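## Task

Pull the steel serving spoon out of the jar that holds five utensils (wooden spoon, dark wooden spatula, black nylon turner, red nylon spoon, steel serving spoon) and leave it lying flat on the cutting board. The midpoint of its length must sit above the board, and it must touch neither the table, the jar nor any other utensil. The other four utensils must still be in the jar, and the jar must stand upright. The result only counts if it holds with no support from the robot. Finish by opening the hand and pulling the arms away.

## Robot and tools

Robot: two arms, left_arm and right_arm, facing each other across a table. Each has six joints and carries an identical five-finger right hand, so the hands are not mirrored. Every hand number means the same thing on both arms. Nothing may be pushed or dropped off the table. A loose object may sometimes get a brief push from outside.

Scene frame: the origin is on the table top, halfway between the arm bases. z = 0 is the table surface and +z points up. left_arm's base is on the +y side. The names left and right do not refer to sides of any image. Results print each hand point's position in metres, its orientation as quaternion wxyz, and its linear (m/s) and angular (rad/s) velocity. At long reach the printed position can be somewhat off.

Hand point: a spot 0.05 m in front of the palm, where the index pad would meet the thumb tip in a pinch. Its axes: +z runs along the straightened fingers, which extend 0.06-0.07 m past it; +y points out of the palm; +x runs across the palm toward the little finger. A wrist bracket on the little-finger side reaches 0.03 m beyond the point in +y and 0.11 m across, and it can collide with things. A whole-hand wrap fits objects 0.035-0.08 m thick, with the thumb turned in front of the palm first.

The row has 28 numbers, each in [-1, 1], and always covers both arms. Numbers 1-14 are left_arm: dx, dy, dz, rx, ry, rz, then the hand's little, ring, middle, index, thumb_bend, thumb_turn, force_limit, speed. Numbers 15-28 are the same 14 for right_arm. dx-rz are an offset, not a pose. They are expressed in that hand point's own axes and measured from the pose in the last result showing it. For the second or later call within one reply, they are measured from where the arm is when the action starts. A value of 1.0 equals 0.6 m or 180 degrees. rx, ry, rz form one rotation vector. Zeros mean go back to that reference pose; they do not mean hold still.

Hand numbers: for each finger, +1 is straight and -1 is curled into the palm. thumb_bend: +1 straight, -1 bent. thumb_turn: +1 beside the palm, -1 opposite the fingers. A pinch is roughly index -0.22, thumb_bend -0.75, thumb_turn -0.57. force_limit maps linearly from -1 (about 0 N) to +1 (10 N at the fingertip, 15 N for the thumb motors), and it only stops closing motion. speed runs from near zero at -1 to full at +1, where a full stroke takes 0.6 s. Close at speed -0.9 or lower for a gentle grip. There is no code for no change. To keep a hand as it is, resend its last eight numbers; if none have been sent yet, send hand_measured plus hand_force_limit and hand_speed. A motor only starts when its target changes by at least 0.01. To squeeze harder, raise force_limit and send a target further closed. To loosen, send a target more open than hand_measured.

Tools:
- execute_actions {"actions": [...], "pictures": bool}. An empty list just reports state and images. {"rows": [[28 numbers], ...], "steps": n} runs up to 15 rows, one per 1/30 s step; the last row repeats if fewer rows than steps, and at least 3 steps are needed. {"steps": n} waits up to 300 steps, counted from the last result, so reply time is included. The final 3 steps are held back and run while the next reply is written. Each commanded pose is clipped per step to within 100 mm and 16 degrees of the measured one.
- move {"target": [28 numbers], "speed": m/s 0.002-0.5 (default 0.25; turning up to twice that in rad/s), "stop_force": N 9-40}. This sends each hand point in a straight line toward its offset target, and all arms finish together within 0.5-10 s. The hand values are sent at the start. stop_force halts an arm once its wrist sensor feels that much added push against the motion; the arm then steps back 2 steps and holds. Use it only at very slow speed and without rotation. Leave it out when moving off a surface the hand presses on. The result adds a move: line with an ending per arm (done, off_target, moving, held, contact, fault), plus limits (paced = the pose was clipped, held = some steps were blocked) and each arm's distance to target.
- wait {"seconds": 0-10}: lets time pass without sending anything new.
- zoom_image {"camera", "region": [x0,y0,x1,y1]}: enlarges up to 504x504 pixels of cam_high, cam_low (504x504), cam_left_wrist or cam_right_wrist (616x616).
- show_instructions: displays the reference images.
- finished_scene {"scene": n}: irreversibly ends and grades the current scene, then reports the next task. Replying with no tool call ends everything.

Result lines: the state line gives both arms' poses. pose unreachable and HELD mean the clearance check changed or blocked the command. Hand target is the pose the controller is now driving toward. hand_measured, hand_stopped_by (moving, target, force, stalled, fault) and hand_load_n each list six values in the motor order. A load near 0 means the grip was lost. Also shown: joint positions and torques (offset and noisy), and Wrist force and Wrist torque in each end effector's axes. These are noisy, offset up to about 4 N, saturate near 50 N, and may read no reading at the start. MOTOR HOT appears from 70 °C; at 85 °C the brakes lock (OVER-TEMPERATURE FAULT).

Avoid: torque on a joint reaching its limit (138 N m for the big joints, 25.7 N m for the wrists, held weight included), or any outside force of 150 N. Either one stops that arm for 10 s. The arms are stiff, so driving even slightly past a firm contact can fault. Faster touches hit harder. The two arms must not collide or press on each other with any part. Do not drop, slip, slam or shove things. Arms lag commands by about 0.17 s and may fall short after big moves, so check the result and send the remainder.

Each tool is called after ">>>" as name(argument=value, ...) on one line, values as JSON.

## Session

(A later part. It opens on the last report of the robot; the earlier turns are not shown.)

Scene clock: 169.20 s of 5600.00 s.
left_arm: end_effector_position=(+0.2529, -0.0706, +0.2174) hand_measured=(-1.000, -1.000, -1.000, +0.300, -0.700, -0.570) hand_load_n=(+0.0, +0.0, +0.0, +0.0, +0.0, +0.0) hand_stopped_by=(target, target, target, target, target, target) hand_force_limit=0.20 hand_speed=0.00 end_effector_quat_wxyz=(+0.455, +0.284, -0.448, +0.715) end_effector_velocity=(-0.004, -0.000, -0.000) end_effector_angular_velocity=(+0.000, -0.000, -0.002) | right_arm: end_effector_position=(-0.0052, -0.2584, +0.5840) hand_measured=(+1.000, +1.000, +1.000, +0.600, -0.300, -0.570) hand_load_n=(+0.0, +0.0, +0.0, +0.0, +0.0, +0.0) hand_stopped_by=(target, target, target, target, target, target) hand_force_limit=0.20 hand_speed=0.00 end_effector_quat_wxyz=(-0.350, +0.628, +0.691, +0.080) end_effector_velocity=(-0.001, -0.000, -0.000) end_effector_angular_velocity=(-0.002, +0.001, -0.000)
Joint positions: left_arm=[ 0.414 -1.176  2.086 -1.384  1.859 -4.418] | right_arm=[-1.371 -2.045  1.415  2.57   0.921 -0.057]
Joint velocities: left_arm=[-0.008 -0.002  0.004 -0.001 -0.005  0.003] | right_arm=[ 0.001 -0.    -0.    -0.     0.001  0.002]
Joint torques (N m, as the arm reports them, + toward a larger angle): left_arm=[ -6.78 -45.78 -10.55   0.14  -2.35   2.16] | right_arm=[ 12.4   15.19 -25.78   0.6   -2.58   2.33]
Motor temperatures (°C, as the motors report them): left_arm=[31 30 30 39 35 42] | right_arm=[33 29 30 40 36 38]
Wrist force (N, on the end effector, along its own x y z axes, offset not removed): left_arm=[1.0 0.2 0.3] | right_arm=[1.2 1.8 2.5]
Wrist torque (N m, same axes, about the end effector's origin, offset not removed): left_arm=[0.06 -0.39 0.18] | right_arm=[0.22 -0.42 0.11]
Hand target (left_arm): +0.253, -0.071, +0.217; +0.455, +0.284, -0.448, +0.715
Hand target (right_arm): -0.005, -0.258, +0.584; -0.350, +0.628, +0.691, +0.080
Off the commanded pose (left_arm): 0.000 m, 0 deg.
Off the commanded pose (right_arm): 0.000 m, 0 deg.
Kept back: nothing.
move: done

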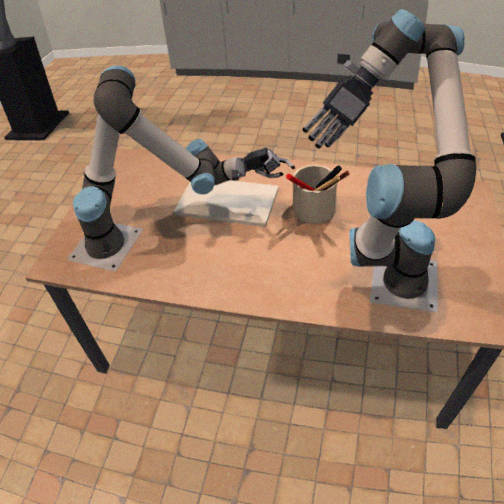

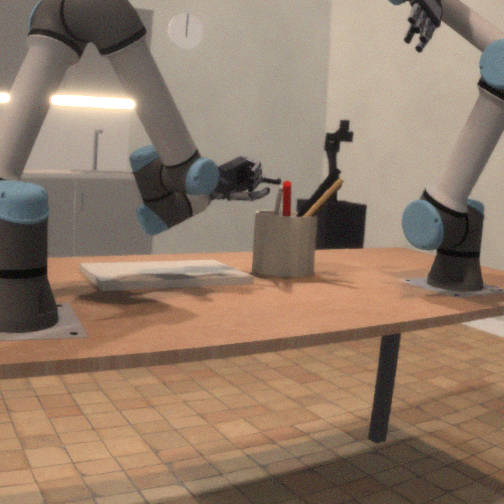

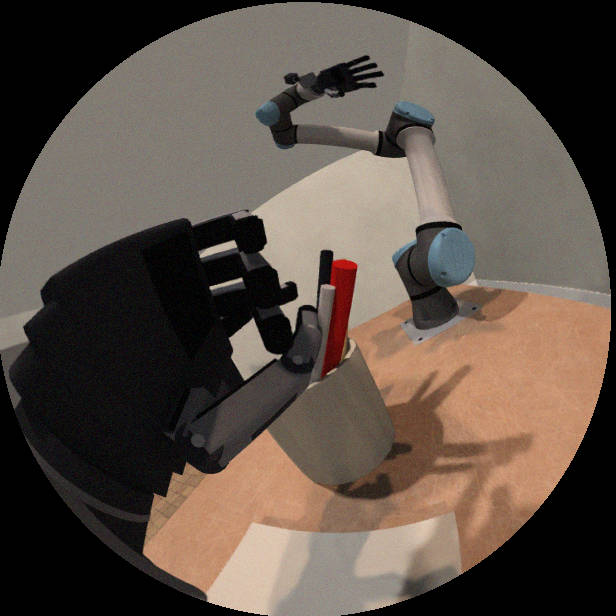

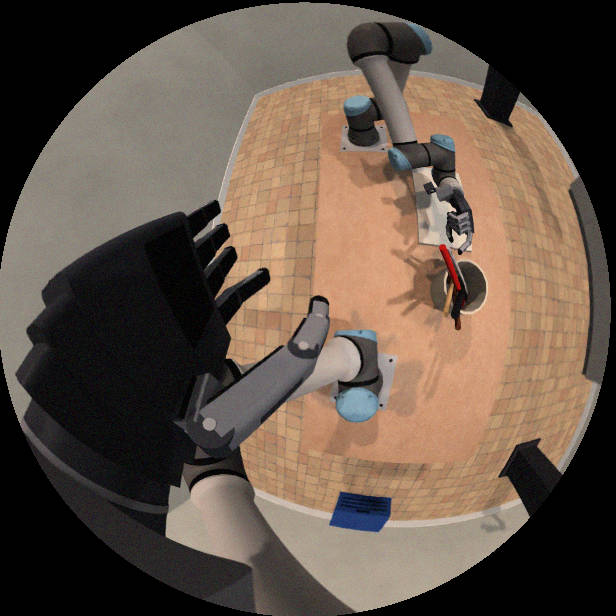

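>>> move(target=[0,0.033,0,0,0,0,-1,-1,-1,0.3,-0.7,-0.57,0.2,0,0,0,0,0,0,0,1,1,1,0.6,-0.3,-0.57,0.2,0], speed=0.015)

>>> zoom_image(camera="cam_left_wrist", region=[200,220,460,460])

>>> zoom_image(camera="cam_high", region=[230,130,370,230])

>>> zoom_image(camera="cam_low", region=[200,130,360,240])

Scene clock: 171.03 s of 5600.00 s.
left_arm: end_effector_position=(+0.2352, -0.0742, +0.2099) hand_measured=(-1.000, -1.000, -1.000, +0.300, -0.700, -0.570) hand_load_n=(+0.0, +0.0, +0.0, +0.0, +0.0, +0.0) hand_stopped_by=(target, target, target, target, target, target) hand_force_limit=0.20 hand_speed=0.00 end_effector_quat_wxyz=(+0.455, +0.284, -0.448, +0.715) end_effector_velocity=(-0.002, -0.000, -0.002) end_effector_angular_velocity=(+0.001, -0.001, +0.001) | right_arm: end_effector_position=(-0.0052, -0.2584, +0.5840) hand_measured=(+1.000, +1.000, +1.000, +0.600, -0.300, -0.570) hand_load_n=(+0.0, +0.0, +0.0, +0.0, +0.0, +0.0) hand_stopped_by=(target, target, target, target, target, target) hand_force_limit=0.20 hand_speed=0.00 end_effector_quat_wxyz=(-0.350, +0.628, +0.691, +0.080) end_effector_velocity=(-0.000, -0.000, -0.000) end_effector_angular_velocity=(-0.001, +0.000, +0.000)
Joint positions: left_arm=[ 0.374 -1.171  2.109 -1.406  1.823 -4.399] | right_arm=[-1.371 -2.045  1.415  2.57   0.921 -0.057]
Joint velocities: left_arm=[-0.006  0.002  0.004 -0.004 -0.005  0.004] | right_arm=[ 0.001  0.    -0.    -0.     0.     0.001]
Joint torques (N m, as the arm reports them, + toward a larger angle): left_arm=[ -6.62 -21.59  -9.31  -5.2   -2.28   2.32] | right_arm=[ 14.18  14.57 -25.01   0.6   -2.61   2.16]
Motor temperatures (°C, as the motors report them): left_arm=[31 30 30 39 35 42] | right_arm=[33 29 30 40 36 38]
Wrist force (N, on the end effector, along its own x y z axes, offset not removed): left_arm=[0.1 -1.3 0.2] | right_arm=[-0.4 2.2 1.1]
Wrist torque (N m, same axes, about the end effector's origin, offset not removed): left_arm=[-0.15 -0.24 0.13] | right_arm=[0.45 -0.14 0.09]
Hand target (left_arm): +0.235, -0.074, +0.210; +0.455, +0.284, -0.448, +0.715
Hand target (right_arm): -0.005, -0.258, +0.584; -0.350, +0.628, +0.691, +0.080
Off the commanded pose (left_arm): 0.000 m, 0 deg.
Off the commanded pose (right_arm): 0.000 m, 0 deg.
Kept back: nothing.
move: done

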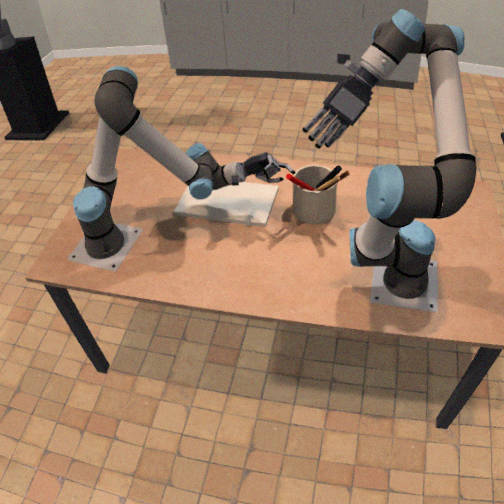

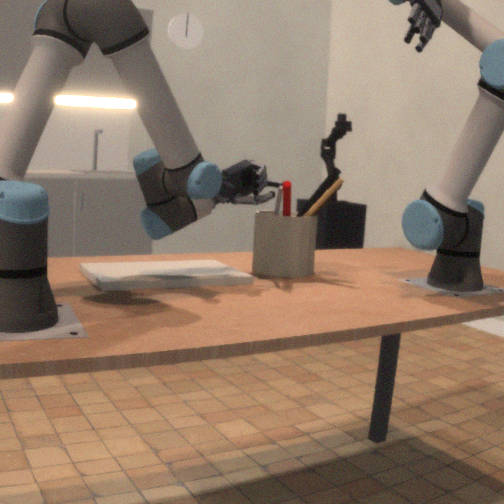

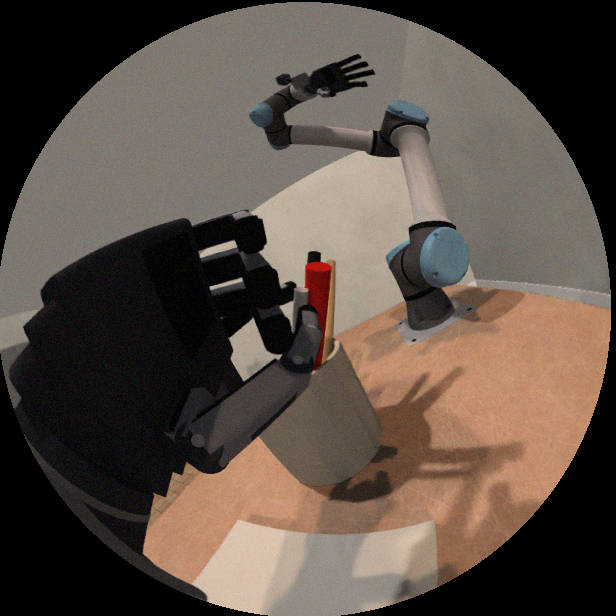

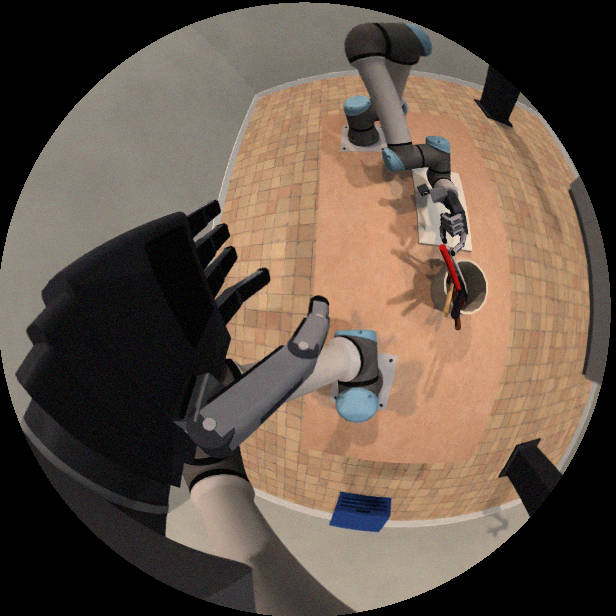

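Region (200, 220, 460, 460) of cam_left_wrist's 616x616 image, scaled by 1.938, with more detail than that image has; it fills the top 465 rows of this view, and the rest is white.

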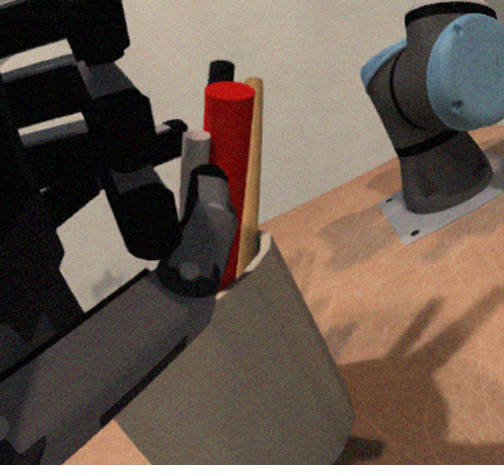

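Region (230, 130, 370, 230) of cam_high's 504x504 image, scaled by 3.600, with more detail than that image has; it fills the top 360 rows of this view, and the rest is white.

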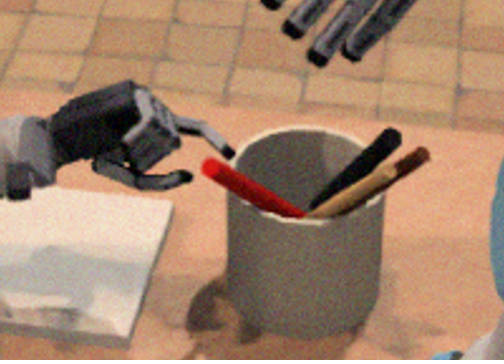

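Region (200, 130, 360, 240) of cam_low's 504x504 image, scaled by 3.150, with more detail than that image has; it fills the top 346 rows of this view, and the rest is white.

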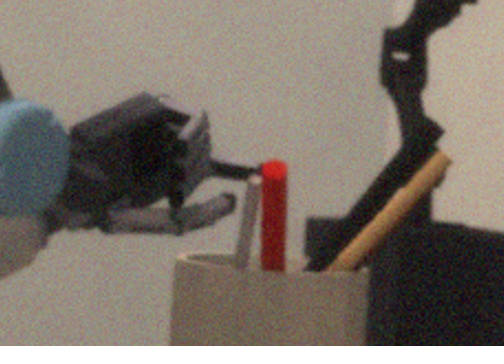

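>>> execute_actions(actions=[{"rows":[[0,0,0,0,0,0,-1,-1,-1,-0.5,-0.7,-0.57,0.2,-0.5,0,0,0,0,0,0,1,1,1,0.6,-0.3,-0.57,0.2,0]],"steps":15}])

>>> wait(seconds=1.2)

>>> zoom_image(camera="cam_left_wrist", region=[200,220,460,460])

>>> zoom_image(camera="cam_low", region=[200,130,360,240])

Scene clock: 171.57 s of 5600.00 s.
left_arm: end_effector_position=(+0.2352, -0.0742, +0.2100) hand_measured=(-1.000, -1.000, -1.000, +0.166, -0.700, -0.570) hand_load_n=(+0.0, +0.0, +0.0, +5.5, +0.0, +0.0) hand_stopped_by=(target, target, target, force, target, target) hand_force_limit=0.20 hand_speed=-0.50 end_effector_quat_wxyz=(+0.455, +0.284, -0.448, +0.715) end_effector_velocity=(+0.001, +0.000, -0.001) end_effector_angular_velocity=(+0.001, +0.001, -0.000) | right_arm: end_effector_position=(-0.0052, -0.2584, +0.5840) hand_measured=(+1.000, +1.000, +1.000, +0.600, -0.300, -0.570) hand_load_n=(+0.0, +0.0, +0.0, +0.0, +0.0, +0.0) hand_stopped_by=(target, target, target, target, target, target) hand_force_limit=0.20 hand_speed=0.00 end_effector_quat_wxyz=(-0.350, +0.628, +0.691, +0.080) end_effector_velocity=(-0.000, +0.000, +0.000) end_effector_angular_velocity=(+0.000, +0.000, -0.002)
Joint positions: left_arm=[ 0.374 -1.171  2.109 -1.406  1.823 -4.399] | right_arm=[-1.371 -2.045  1.415  2.57   0.921 -0.057]
Joint velocities: left_arm=[ 0.001  0.001 -0.     0.001  0.001 -0.001] | right_arm=[-0.001 -0.001 -0.     0.    -0.001  0.001]
Joint torques (N m, as the arm reports them, + toward a larger angle): left_arm=[  5.68 -32.54 -20.22  -0.48   3.35  -2.28] | right_arm=[ 12.96  15.25 -24.24   0.57  -2.48   2.12]
Motor temperatures (°C, as the motors report them): left_arm=[31 30 30 39 35 42] | right_arm=[33 29 30 40 36 38]
Wrist force (N, on the end effector, along its own x y z axes, offset not removed): left_arm=[-0.1 -5.4 4.6] | right_arm=[0.7 2.4 2.1]
Wrist torque (N m, same axes, about the end effector's origin, offset not removed): left_arm=[-0.09 -0.16 0.06] | right_arm=[0.35 -0.34 0.03]
Steps of this call (steps 1 to 4: nothing new was sent; steps 5 to 16: the first 12 steps of this action). Readings (end_effector_position | what the end effector reports):
5: left_arm (+0.2350, -0.0742, +0.2099) | right_arm (-0.0052, -0.2584, +0.5840) | left_arm hand_measured=(-1.000, -1.000, -1.000, +0.300, -0.700, -0.570) hand_load_n=(+0.0, +0.0, +0.0, +0.0, +0.0, +0.0) hand_stopped_by=(target, target, target, moving, target, target) hand_force_limit=0.20 hand_speed=-0.50 | right_arm hand_measured=(+1.000, +1.000, +1.000, +0.600, -0.300, -0.570) hand_load_n=(+0.0, +0.0, +0.0, +0.0, +0.0, +0.0) hand_stopped_by=(target, target, target, target, target, target) hand_force_limit=0.20 hand_speed=0.00
6: left_arm (+0.2350, -0.0742, +0.2098) | right_arm (-0.0052, -0.2584, +0.5840) | left_arm hand_measured=(-1.000, -1.000, -1.000, +0.300, -0.700, -0.570) hand_load_n=(+0.0, +0.0, +0.0, +0.0, +0.0, +0.0) hand_stopped_by=(target, target, target, moving, target, target) hand_force_limit=0.20 hand_speed=-0.50 | right_arm hand_measured=(+1.000, +1.000, +1.000, +0.600, -0.300, -0.570) hand_load_n=(+0.0, +0.0, +0.0, +0.0, +0.0, +0.0) hand_stopped_by=(target, target, target, target, target, target) hand_force_limit=0.20 hand_speed=0.00
8: left_arm (+0.2350, -0.0742, +0.2098) | right_arm (-0.0052, -0.2584, +0.5840) | left_arm hand_measured=(-1.000, -1.000, -1.000, +0.274, -0.700, -0.570) hand_load_n=(+0.0, +0.0, +0.0, +0.0, +0.0, +0.0) hand_stopped_by=(target, target, target, moving, target, target) hand_force_limit=0.20 hand_speed=-0.50 | right_arm hand_measured=(+1.000, +1.000, +1.000, +0.600, -0.300, -0.570) hand_load_n=(+0.0, +0.0, +0.0, +0.0, +0.0, +0.0) hand_stopped_by=(target, target, target, target, target, target) hand_force_limit=0.20 hand_speed=0.00
12: left_arm (+0.2352, -0.0742, +0.2099) | right_arm (-0.0052, -0.2584, +0.5840) | left_arm hand_measured=(-1.000, -1.000, -1.000, +0.166, -0.700, -0.570) hand_load_n=(+0.0, +0.0, +0.0, +8.0, +0.0, +0.0) hand_stopped_by=(target, target, target, force, target, target) hand_force_limit=0.20 hand_speed=-0.50 | right_arm hand_measured=(+1.000, +1.000, +1.000, +0.600, -0.300, -0.570) hand_load_n=(+0.0, +0.0, +0.0, +0.0, +0.0, +0.0) hand_stopped_by=(target, target, target, target, target, target) hand_force_limit=0.20 hand_speed=0.00
16: the state above

Scene clock: 172.87 s of 5600.00 s.
left_arm: end_effector_position=(+0.2352, -0.0742, +0.2099) hand_measured=(-1.000, -1.000, -1.000, +0.166, -0.700, -0.570) hand_load_n=(+0.0, +0.0, +0.0, +5.0, +0.0, +0.0) hand_stopped_by=(target, target, target, force, target, target) hand_force_limit=0.20 hand_speed=-0.50 end_effector_quat_wxyz=(+0.455, +0.284, -0.448, +0.715) end_effector_velocity=(+0.000, +0.000, -0.000) end_effector_angular_velocity=(+0.000, +0.001, +0.001) | right_arm: end_effector_position=(-0.0052, -0.2584, +0.5840) hand_measured=(+1.000, +1.000, +1.000, +0.600, -0.300, -0.570) hand_load_n=(+0.0, +0.0, +0.0, +0.0, +0.0, +0.0) hand_stopped_by=(target, target, target, target, target, target) hand_force_limit=0.20 hand_speed=0.00 end_effector_quat_wxyz=(-0.350, +0.628, +0.691, +0.080) end_effector_velocity=(-0.000, -0.000, -0.000) end_effector_angular_velocity=(-0.000, -0.000, +0.000)
Joint positions: left_arm=[ 0.374 -1.171  2.109 -1.406  1.823 -4.399] | right_arm=[-1.371 -2.045  1.415  2.57   0.921 -0.057]
Joint velocities: left_arm=[-0.    -0.     0.    -0.    -0.002 -0.001] | right_arm=[ 0.    -0.001  0.     0.    -0.     0.001]
Joint torques (N m, as the arm reports them, + toward a larger angle): left_arm=[  5.35 -43.14 -19.45   0.83   3.19  -2.27] | right_arm=[ 13.71  14.84 -24.66   0.55  -2.68   2.27]
Motor temperatures (°C, as the motors report them): left_arm=[31 30 30 39 35 42] | right_arm=[33 29 30 40 36 38]
Wrist force (N, on the end effector, along its own x y z axes, offset not removed): left_arm=[0.2 -5.1 4.7] | right_arm=[0.8 1.7 2.4]
Wrist torque (N m, same axes, about the end effector's origin, offset not removed): left_arm=[-0.18 -0.26 0.06] | right_arm=[0.26 -0.38 0.07]
Hand target (left_arm): +0.235, -0.074, +0.210; +0.455, +0.284, -0.448, +0.715
Hand target (right_arm): -0.005, -0.258, +0.584; -0.350, +0.628, +0.691, +0.080
Off the commanded pose (left_arm): 0.000 m, 0 deg.
Off the commanded pose (right_arm): 0.000 m, 0 deg.
Kept back: nothing.
Steps of this call (steps 1 to 3: the last 3 steps of your previous action; steps 4 to 39: nothing new was sent). Readings (end_effector_position | what the end effector reports):
1: left_arm (+0.2352, -0.0742, +0.2100) | right_arm (-0.0052, -0.2584, +0.5840) | left_arm hand_measured=(-1.000, -1.000, -1.000, +0.166, -0.700, -0.570) hand_load_n=(+0.0, +0.0, +0.0, +5.5, +0.0, +0.0) hand_stopped_by=(target, target, target, force, target, target) hand_force_limit=0.20 hand_speed=-0.50 | right_arm hand_measured=(+1.000, +1.000, +1.000, +0.600, -0.300, -0.570) hand_load_n=(+0.0, +0.0, +0.0, +0.0, +0.0, +0.0) hand_stopped_by=(target, target, target, target, target, target) hand_force_limit=0.20 hand_speed=0.00
2: left_arm (+0.2352, -0.0742, +0.2100) | right_arm (-0.0052, -0.2584, +0.5840) | left_arm hand_measured=(-1.000, -1.000, -1.000, +0.166, -0.700, -0.570) hand_load_n=(+0.0, +0.0, +0.0, +5.0, +0.0, +0.0) hand_stopped_by=(target, target, target, force, target, target) hand_force_limit=0.20 hand_speed=-0.50 | right_arm hand_measured=(+1.000, +1.000, +1.000, +0.600, -0.300, -0.570) hand_load_n=(+0.0, +0.0, +0.0, +0.0, +0.0, +0.0) hand_stopped_by=(target, target, target, target, target, target) hand_force_limit=0.20 hand_speed=0.00
4: left_arm (+0.2352, -0.0742, +0.2100) | right_arm (-0.0052, -0.2584, +0.5840) | left_arm hand_measured=(-1.000, -1.000, -1.000, +0.166, -0.700, -0.570) hand_load_n=(+0.0, +0.0, +0.0, +5.0, +0.0, +0.0) hand_stopped_by=(target, target, target, force, target, target) hand_force_limit=0.20 hand_speed=-0.50 | right_arm hand_measured=(+1.000, +1.000, +1.000, +0.600, -0.300, -0.570) hand_load_n=(+0.0, +0.0, +0.0, +0.0, +0.0, +0.0) hand_stopped_by=(target, target, target, target, target, target) hand_force_limit=0.20 hand_speed=0.00
8: left_arm (+0.2352, -0.0742, +0.2099) | right_arm (-0.0052, -0.2584, +0.5840) | left_arm hand_measured=(-1.000, -1.000, -1.000, +0.166, -0.700, -0.570) hand_load_n=(+0.0, +0.0, +0.0, +5.5, +0.0, +0.0) hand_stopped_by=(target, target, target, force, target, target) hand_force_limit=0.20 hand_speed=-0.50 | right_arm hand_measured=(+1.000, +1.000, +1.000, +0.600, -0.300, -0.570) hand_load_n=(+0.0, +0.0, +0.0, +0.0, +0.0, +0.0) hand_stopped_by=(target, target, target, target, target, target) hand_force_limit=0.20 hand_speed=0.00
39: the state above

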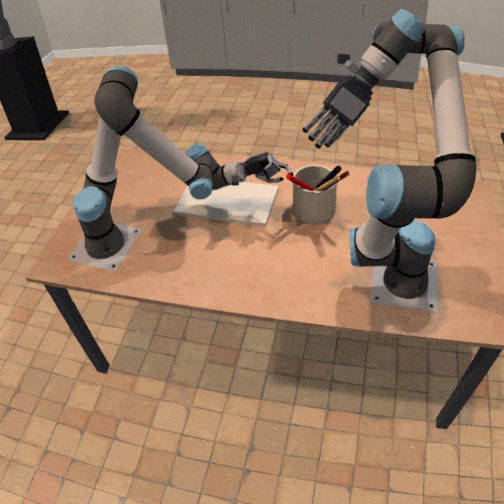

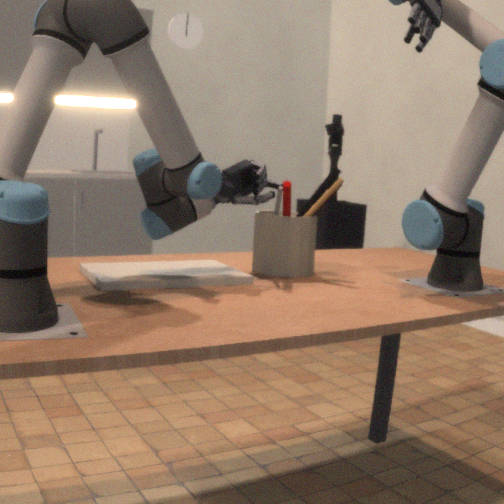

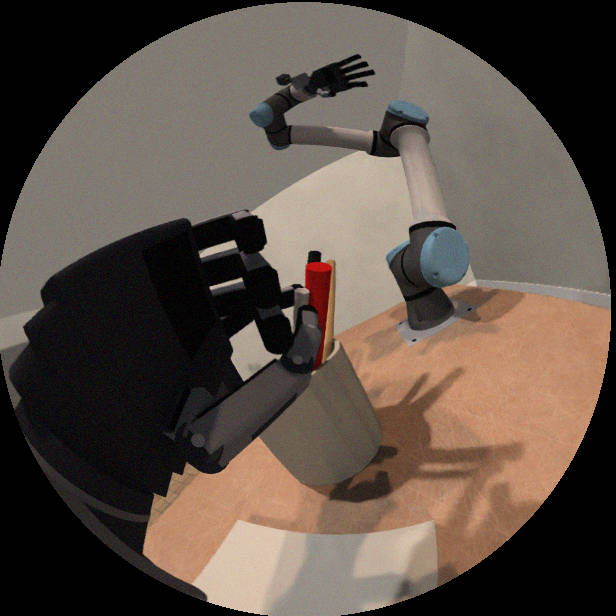

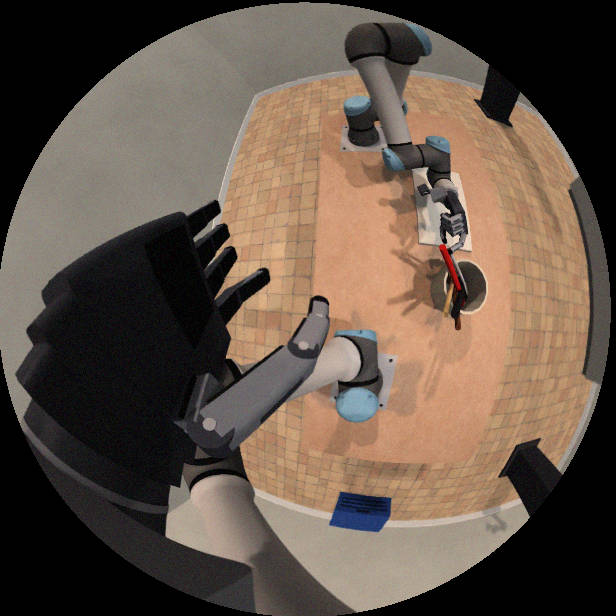

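Region (200, 220, 460, 460) of cam_left_wrist's 616x616 image, scaled by 1.938, with more detail than that image has; it fills the top 465 rows of this view, and the rest is white.

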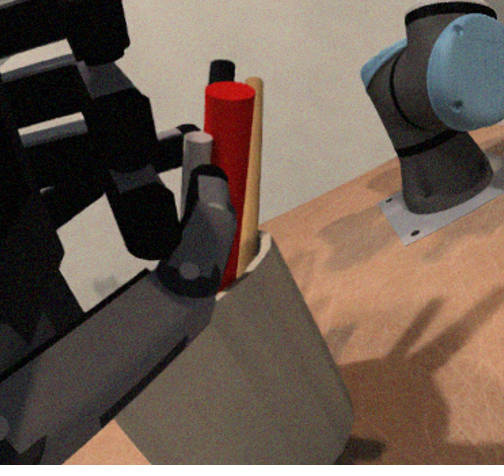

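Region (200, 130, 360, 240) of cam_low's 504x504 image, scaled by 3.150, with more detail than that image has; it fills the top 346 rows of this view, and the rest is white.

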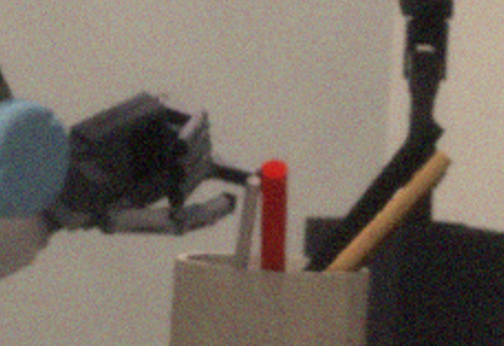

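>>> move(target=[-0.015,0,0.03,0,0,0,-1,-1,-1,0.55,-0.7,-0.57,0.2,0,0,0,0,0,0,0,1,1,1,0.6,-0.3,-0.57,0.2,0], speed=0.01)

>>> execute_actions(actions=[{"rows":[[0,0,0,0,0,0,-1,-1,-1,-0.5,-0.7,-0.57,0.2,-0.5,0,0,0,0,0,0,1,1,1,0.6,-0.3,-0.57,0.2,0]],"steps":15}])

>>> wait(seconds=1.5)

>>> zoom_image(camera="cam_left_wrist", region=[200,220,460,460])

>>> zoom_image(camera="cam_low", region=[200,130,360,240])

Scene clock: 175.33 s of 5600.00 s.
left_arm: end_effector_position=(+0.2389, -0.0936, +0.2104) hand_measured=(-1.000, -1.000, -1.000, +0.550, -0.700, -0.570) hand_load_n=(+0.0, +0.0, +0.0, +0.0, +0.0, +0.0) hand_stopped_by=(target, target, target, target, target, target) hand_force_limit=0.20 hand_speed=0.00 end_effector_quat_wxyz=(+0.455, +0.284, -0.448, +0.715) end_effector_velocity=(+0.001, -0.003, +0.000) end_effector_angular_velocity=(-0.001, -0.001, +0.001) | right_arm: end_effector_position=(-0.0052, -0.2584, +0.5840) hand_measured=(+1.000, +1.000, +1.000, +0.600, -0.300, -0.570) hand_load_n=(+0.0, +0.0, +0.0, +0.0, +0.0, +0.0) hand_stopped_by=(target, target, target, target, target, target) hand_force_limit=0.20 hand_speed=0.00 end_effector_quat_wxyz=(-0.350, +0.628, +0.691, +0.080) end_effector_velocity=(-0.000, -0.000, -0.000) end_effector_angular_velocity=(-0.001, -0.000, +0.001)
Joint positions: left_arm=[ 0.37  -1.141  2.055 -1.382  1.82  -4.397] | right_arm=[-1.371 -2.045  1.415  2.57   0.921 -0.057]
Joint velocities: left_arm=[ 0.     0.005 -0.008  0.003 -0.     0.001] | right_arm=[ 0.    -0.    -0.     0.     0.001  0.   ]
Joint torques (N m, as the arm reports them, + toward a larger angle): left_arm=[ -7.35 -23.52 -23.52   0.12  -2.29   2.3 ] | right_arm=[ 12.77  15.55 -24.94   0.65  -2.57   1.96]
Motor temperatures (°C, as the motors report them): left_arm=[31 30 30 39 35 42] | right_arm=[33 29 30 40 36 38]
Wrist force (N, on the end effector, along its own x y z axes, offset not removed): left_arm=[0.7 -1.8 -0.5] | right_arm=[0.2 1.0 2.3]
Wrist torque (N m, same axes, about the end effector's origin, offset not removed): left_arm=[-0.26 -0.28 0.09] | right_arm=[0.23 -0.30 -0.08]
Hand target (left_arm): +0.239, -0.094, +0.210; +0.455, +0.284, -0.448, +0.715
Hand target (right_arm): -0.005, -0.258, +0.584; -0.350, +0.628, +0.691, +0.080
Off the commanded pose (left_arm): 0.000 m, 0 deg.
Off the commanded pose (right_arm): 0.000 m, 0 deg.
Kept back: nothing.
move: done

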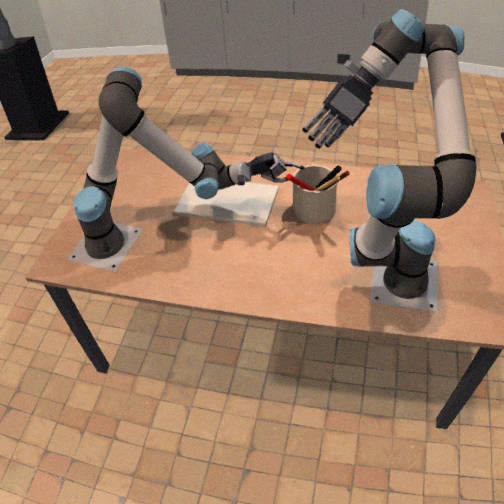

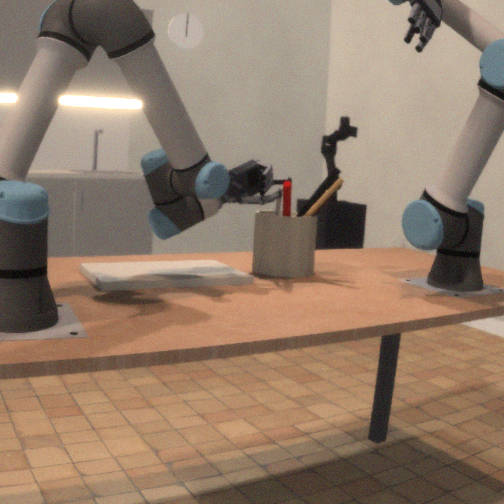

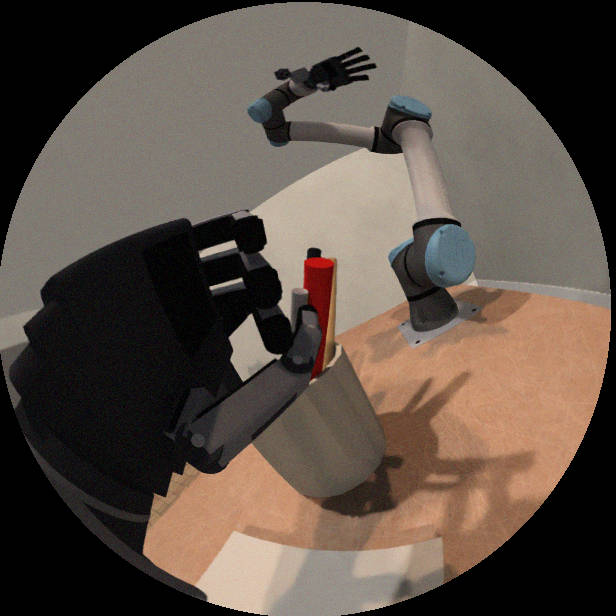

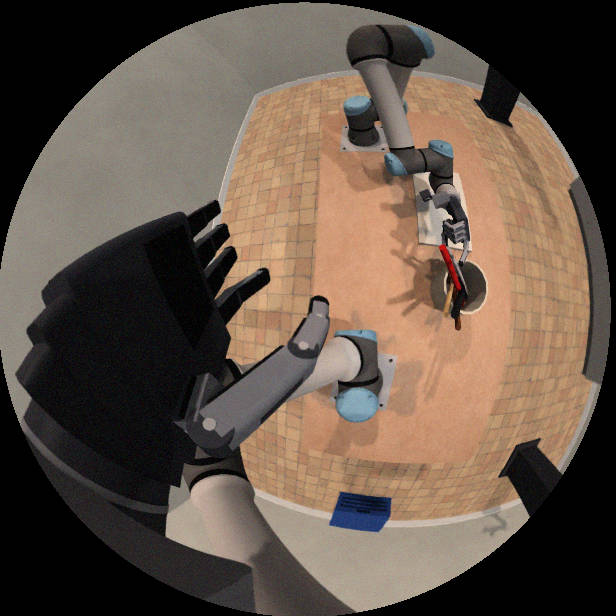

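Scene clock: 175.73 s of 5600.00 s.
left_arm: end_effector_position=(+0.2389, -0.0936, +0.2103) hand_measured=(-1.000, -1.000, -1.000, +0.302, -0.700, -0.570) hand_load_n=(+0.0, +0.0, +0.0, +0.0, +0.0, +0.0) hand_stopped_by=(target, target, target, moving, target, target) hand_force_limit=0.20 hand_speed=-0.50 end_effector_quat_wxyz=(+0.455, +0.284, -0.448, +0.715) end_effector_velocity=(+0.001, +0.000, +0.001) end_effector_angular_velocity=(-0.002, -0.000, +0.001) | right_arm: end_effector_position=(-0.0052, -0.2584, +0.5840) hand_measured=(+1.000, +1.000, +1.000, +0.600, -0.300, -0.570) hand_load_n=(+0.0, +0.0, +0.0, +0.0, +0.0, +0.0) hand_stopped_by=(target, target, target, target, target, target) hand_force_limit=0.20 hand_speed=0.00 end_effector_quat_wxyz=(-0.350, +0.628, +0.691, +0.080) end_effector_velocity=(+0.000, -0.000, -0.000) end_effector_angular_velocity=(-0.000, +0.000, -0.000)
Joint positions: left_arm=[ 0.37  -1.141  2.055 -1.382  1.82  -4.397] | right_arm=[-1.371 -2.045  1.415  2.57   0.921 -0.057]
Joint velocities: left_arm=[ 0.001 -0.001  0.001 -0.001 -0.     0.   ] | right_arm=[-0.  0. -0. -0.  0. -0.]
Joint torques (N m, as the arm reports them, + toward a larger angle): left_arm=[ -3.62 -46.79 -10.09  -2.11  -1.91   2.06] | right_arm=[ 13.68  14.57 -24.3    0.71  -2.57   2.24]
Motor temperatures (°C, as the motors report them): left_arm=[31 30 30 39 35 42] | right_arm=[33 29 30 40 36 38]
Wrist force (N, on the end effector, along its own x y z axes, offset not removed): left_arm=[0.5 -0.6 0.7] | right_arm=[2.6 2.5 3.0]
Wrist torque (N m, same axes, about the end effector's origin, offset not removed): left_arm=[-0.10 -0.31 0.12] | right_arm=[0.34 -0.71 0.13]
Steps of this call (steps 1 to 12: the first 12 steps of this action). Readings (end_effector_position | what the end effector reports):
1: left_arm (+0.2389, -0.0936, +0.2105) | right_arm (-0.0052, -0.2584, +0.5840) | left_arm hand_measured=(-1.000, -1.000, -1.000, +0.550, -0.700, -0.570) hand_load_n=(+0.0, +0.0, +0.0, +0.0, +0.0, +0.0) hand_stopped_by=(target, target, target, moving, target, target) hand_force_limit=0.20 hand_speed=-0.50 | right_arm hand_measured=(+1.000, +1.000, +1.000, +0.600, -0.300, -0.570) hand_load_n=(+0.0, +0.0, +0.0, +0.0, +0.0, +0.0) hand_stopped_by=(target, target, target, target, target, target) hand_force_limit=0.20 hand_speed=0.00
2: left_arm (+0.2390, -0.0937, +0.2105) | right_arm (-0.0052, -0.2584, +0.5840) | left_arm hand_measured=(-1.000, -1.000, -1.000, +0.550, -0.700, -0.570) hand_load_n=(+0.0, +0.0, +0.0, +0.0, +0.0, +0.0) hand_stopped_by=(target, target, target, moving, target, target) hand_force_limit=0.20 hand_speed=-0.50 | right_arm hand_measured=(+1.000, +1.000, +1.000, +0.600, -0.300, -0.570) hand_load_n=(+0.0, +0.0, +0.0, +0.0, +0.0, +0.0) hand_stopped_by=(target, target, target, target, target, target) hand_force_limit=0.20 hand_speed=0.00
4: left_arm (+0.2390, -0.0937, +0.2105) | right_arm (-0.0052, -0.2584, +0.5840) | left_arm hand_measured=(-1.000, -1.000, -1.000, +0.524, -0.700, -0.570) hand_load_n=(+0.0, +0.0, +0.0, +0.0, +0.0, +0.0) hand_stopped_by=(target, target, target, moving, target, target) hand_force_limit=0.20 hand_speed=-0.50 | right_arm hand_measured=(+1.000, +1.000, +1.000, +0.600, -0.300, -0.570) hand_load_n=(+0.0, +0.0, +0.0, +0.0, +0.0, +0.0) hand_stopped_by=(target, target, target, target, target, target) hand_force_limit=0.20 hand_speed=0.00
8: left_arm (+0.2389, -0.0936, +0.2104) | right_arm (-0.0052, -0.2584, +0.5840) | left_arm hand_measured=(-1.000, -1.000, -1.000, +0.414, -0.700, -0.570) hand_load_n=(+0.0, +0.0, +0.0, +0.0, +0.0, +0.0) hand_stopped_by=(target, target, target, moving, target, target) hand_force_limit=0.20 hand_speed=-0.50 | right_arm hand_measured=(+1.000, +1.000, +1.000, +0.600, -0.300, -0.570) hand_load_n=(+0.0, +0.0, +0.0, +0.0, +0.0, +0.0) hand_stopped_by=(target, target, target, target, target, target) hand_force_limit=0.20 hand_speed=0.00
12: the state above

Scene clock: 177.33 s of 5600.00 s.
left_arm: end_effector_position=(+0.2389, -0.0936, +0.2105) hand_measured=(-1.000, -1.000, -1.000, +0.056, -0.700, -0.570) hand_load_n=(+0.0, +0.0, +0.0, +8.0, +0.0, +0.0) hand_stopped_by=(target, target, target, force, target, target) hand_force_limit=0.20 hand_speed=-0.50 end_effector_quat_wxyz=(+0.455, +0.284, -0.448, +0.715) end_effector_velocity=(+0.001, -0.000, -0.001) end_effector_angular_velocity=(+0.001, -0.001, +0.001) | right_arm: end_effector_position=(-0.0052, -0.2584, +0.5840) hand_measured=(+1.000, +1.000, +1.000, +0.600, -0.300, -0.570) hand_load_n=(+0.0, +0.0, +0.0, +0.0, +0.0, +0.0) hand_stopped_by=(target, target, target, target, target, target) hand_force_limit=0.20 hand_speed=0.00 end_effector_quat_wxyz=(-0.350, +0.628, +0.691, +0.080) end_effector_velocity=(-0.000, -0.000, -0.000) end_effector_angular_velocity=(-0.000, -0.001, +0.002)
Joint positions: left_arm=[ 0.37  -1.141  2.055 -1.382  1.82  -4.397] | right_arm=[-1.371 -2.045  1.415  2.57   0.921 -0.057]
Joint velocities: left_arm=[ 0.001  0.002 -0.001 -0.     0.001  0.001] | right_arm=[ 0.001  0.    -0.    -0.     0.001 -0.001]
Joint torques (N m, as the arm reports them, + toward a larger angle): left_arm=[  5.55 -28.63  -6.22  -3.     3.68   0.75] | right_arm=[ 12.49  15.86 -24.87   0.61  -2.67   2.09]
Motor temperatures (°C, as the motors report them): left_arm=[31 30 30 39 35 42] | right_arm=[33 29 30 40 36 38]
Wrist force (N, on the end effector, along its own x y z axes, offset not removed): left_arm=[1.2 -6.6 7.4] | right_arm=[1.7 2.2 2.6]
Wrist torque (N m, same axes, about the end effector's origin, offset not removed): left_arm=[-0.14 -0.16 0.06] | right_arm=[0.32 -0.56 0.10]
Hand target (left_arm): +0.239, -0.094, +0.210; +0.455, +0.284, -0.448, +0.715
Hand target (right_arm): -0.005, -0.258, +0.584; -0.350, +0.628, +0.691, +0.080
Off the commanded pose (left_arm): 0.000 m, 0 deg.
Off the commanded pose (right_arm): 0.000 m, 0 deg.
Kept back: nothing.
Steps of this call (steps 1 to 3: the last 3 steps of your previous action; steps 4 to 48: nothing new was sent). Readings (end_effector_position | what the end effector reports):
1: left_arm (+0.2389, -0.0936, +0.2103) | right_arm (-0.0052, -0.2584, +0.5840) | left_arm hand_measured=(-1.000, -1.000, -1.000, +0.274, -0.700, -0.570) hand_load_n=(+0.0, +0.0, +0.0, +0.0, +0.0, +0.0) hand_stopped_by=(target, target, target, moving, target, target) hand_force_limit=0.20 hand_speed=-0.50 | right_arm hand_measured=(+1.000, +1.000, +1.000, +0.600, -0.300, -0.570) hand_load_n=(+0.0, +0.0, +0.0, +0.0, +0.0, +0.0) hand_stopped_by=(target, target, target, target, target, target) hand_force_limit=0.20 hand_speed=0.00
2: left_arm (+0.2389, -0.0936, +0.2103) | right_arm (-0.0052, -0.2584, +0.5840) | left_arm hand_measured=(-1.000, -1.000, -1.000, +0.248, -0.700, -0.570) hand_load_n=(+0.0, +0.0, +0.0, +0.0, +0.0, +0.0) hand_stopped_by=(target, target, target, moving, target, target) hand_force_limit=0.20 hand_speed=-0.50 | right_arm hand_measured=(+1.000, +1.000, +1.000, +0.600, -0.300, -0.570) hand_load_n=(+0.0, +0.0, +0.0, +0.0, +0.0, +0.0) hand_stopped_by=(target, target, target, target, target, target) hand_force_limit=0.20 hand_speed=0.00
4: left_arm (+0.2389, -0.0936, +0.2103) | right_arm (-0.0052, -0.2584, +0.5840) | left_arm hand_measured=(-1.000, -1.000, -1.000, +0.192, -0.700, -0.570) hand_load_n=(+0.0, +0.0, +0.0, +0.0, +0.0, +0.0) hand_stopped_by=(target, target, target, moving, target, target) hand_force_limit=0.20 hand_speed=-0.50 | right_arm hand_measured=(+1.000, +1.000, +1.000, +0.600, -0.300, -0.570) hand_load_n=(+0.0, +0.0, +0.0, +0.0, +0.0, +0.0) hand_stopped_by=(target, target, target, target, target, target) hand_force_limit=0.20 hand_speed=0.00
8: left_arm (+0.2389, -0.0936, +0.2104) | right_arm (-0.0052, -0.2584, +0.5840) | left_arm hand_measured=(-1.000, -1.000, -1.000, +0.080, -0.700, -0.570) hand_load_n=(+0.0, +0.0, +0.0, +2.5, +0.5, +0.0) hand_stopped_by=(target, target, target, moving, target, target) hand_force_limit=0.20 hand_speed=-0.50 | right_arm hand_measured=(+1.000, +1.000, +1.000, +0.600, -0.300, -0.570) hand_load_n=(+0.0, +0.0, +0.0, +0.0, +0.0, +0.0) hand_stopped_by=(target, target, target, target, target, target) hand_force_limit=0.20 hand_speed=0.00
48: the state above

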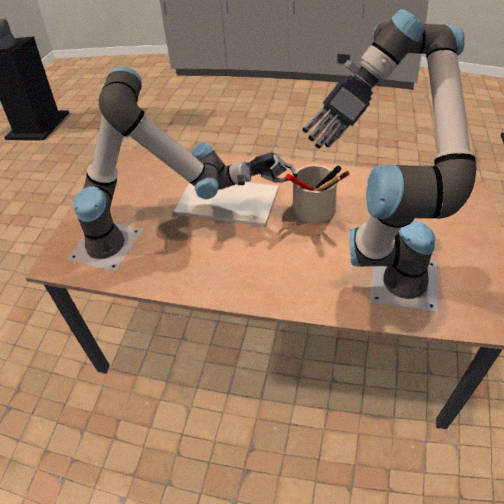

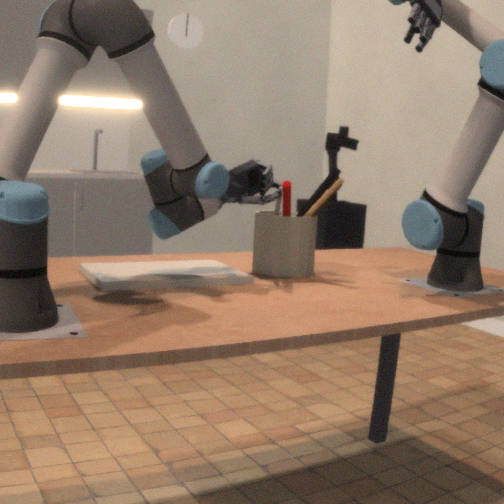

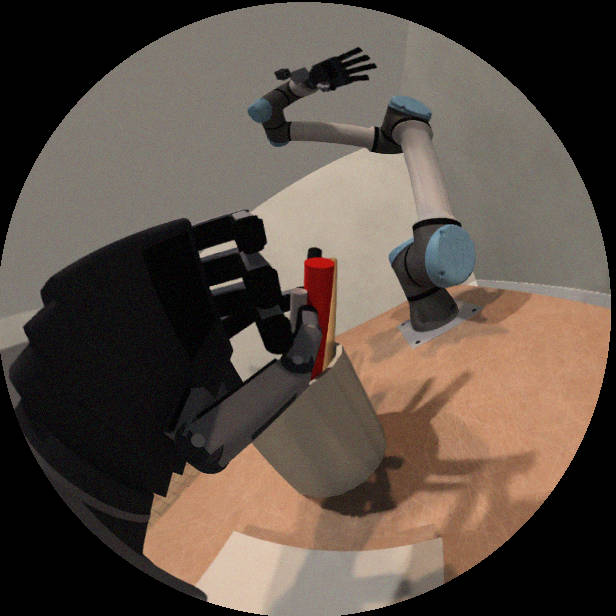

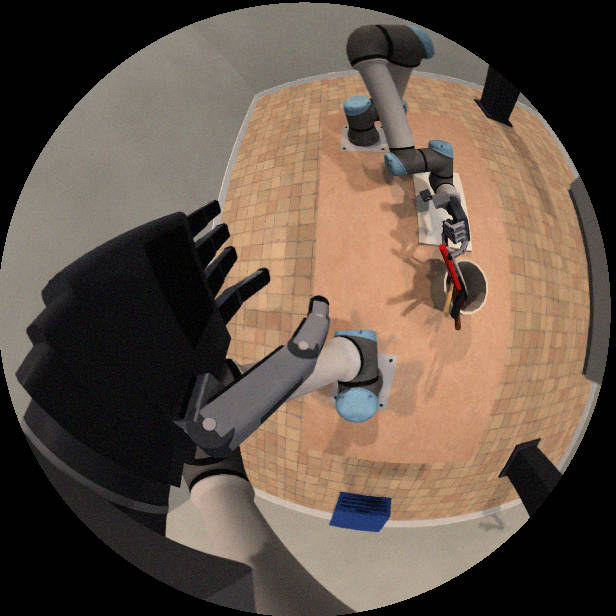

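Region (200, 220, 460, 460) of cam_left_wrist's 616x616 image, scaled by 1.938, with more detail than that image has; it fills the top 465 rows of this view, and the rest is white.

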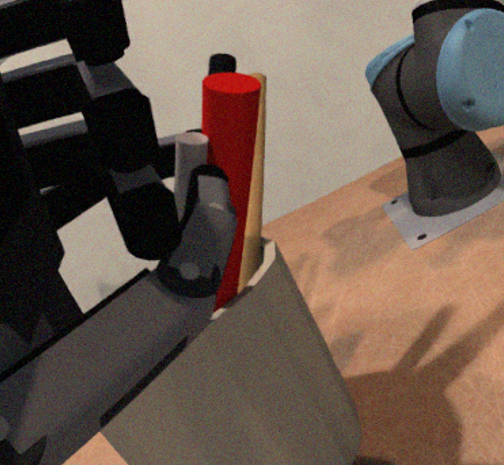

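Region (200, 130, 360, 240) of cam_low's 504x504 image, scaled by 3.150, with more detail than that image has; it fills the top 346 rows of this view, and the rest is white.

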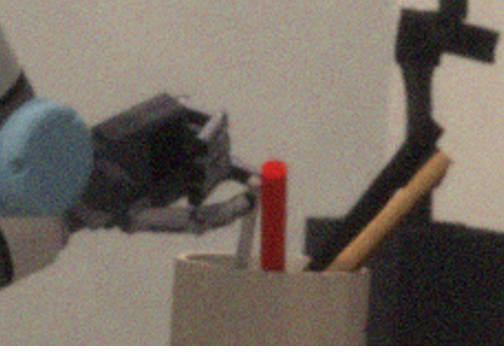

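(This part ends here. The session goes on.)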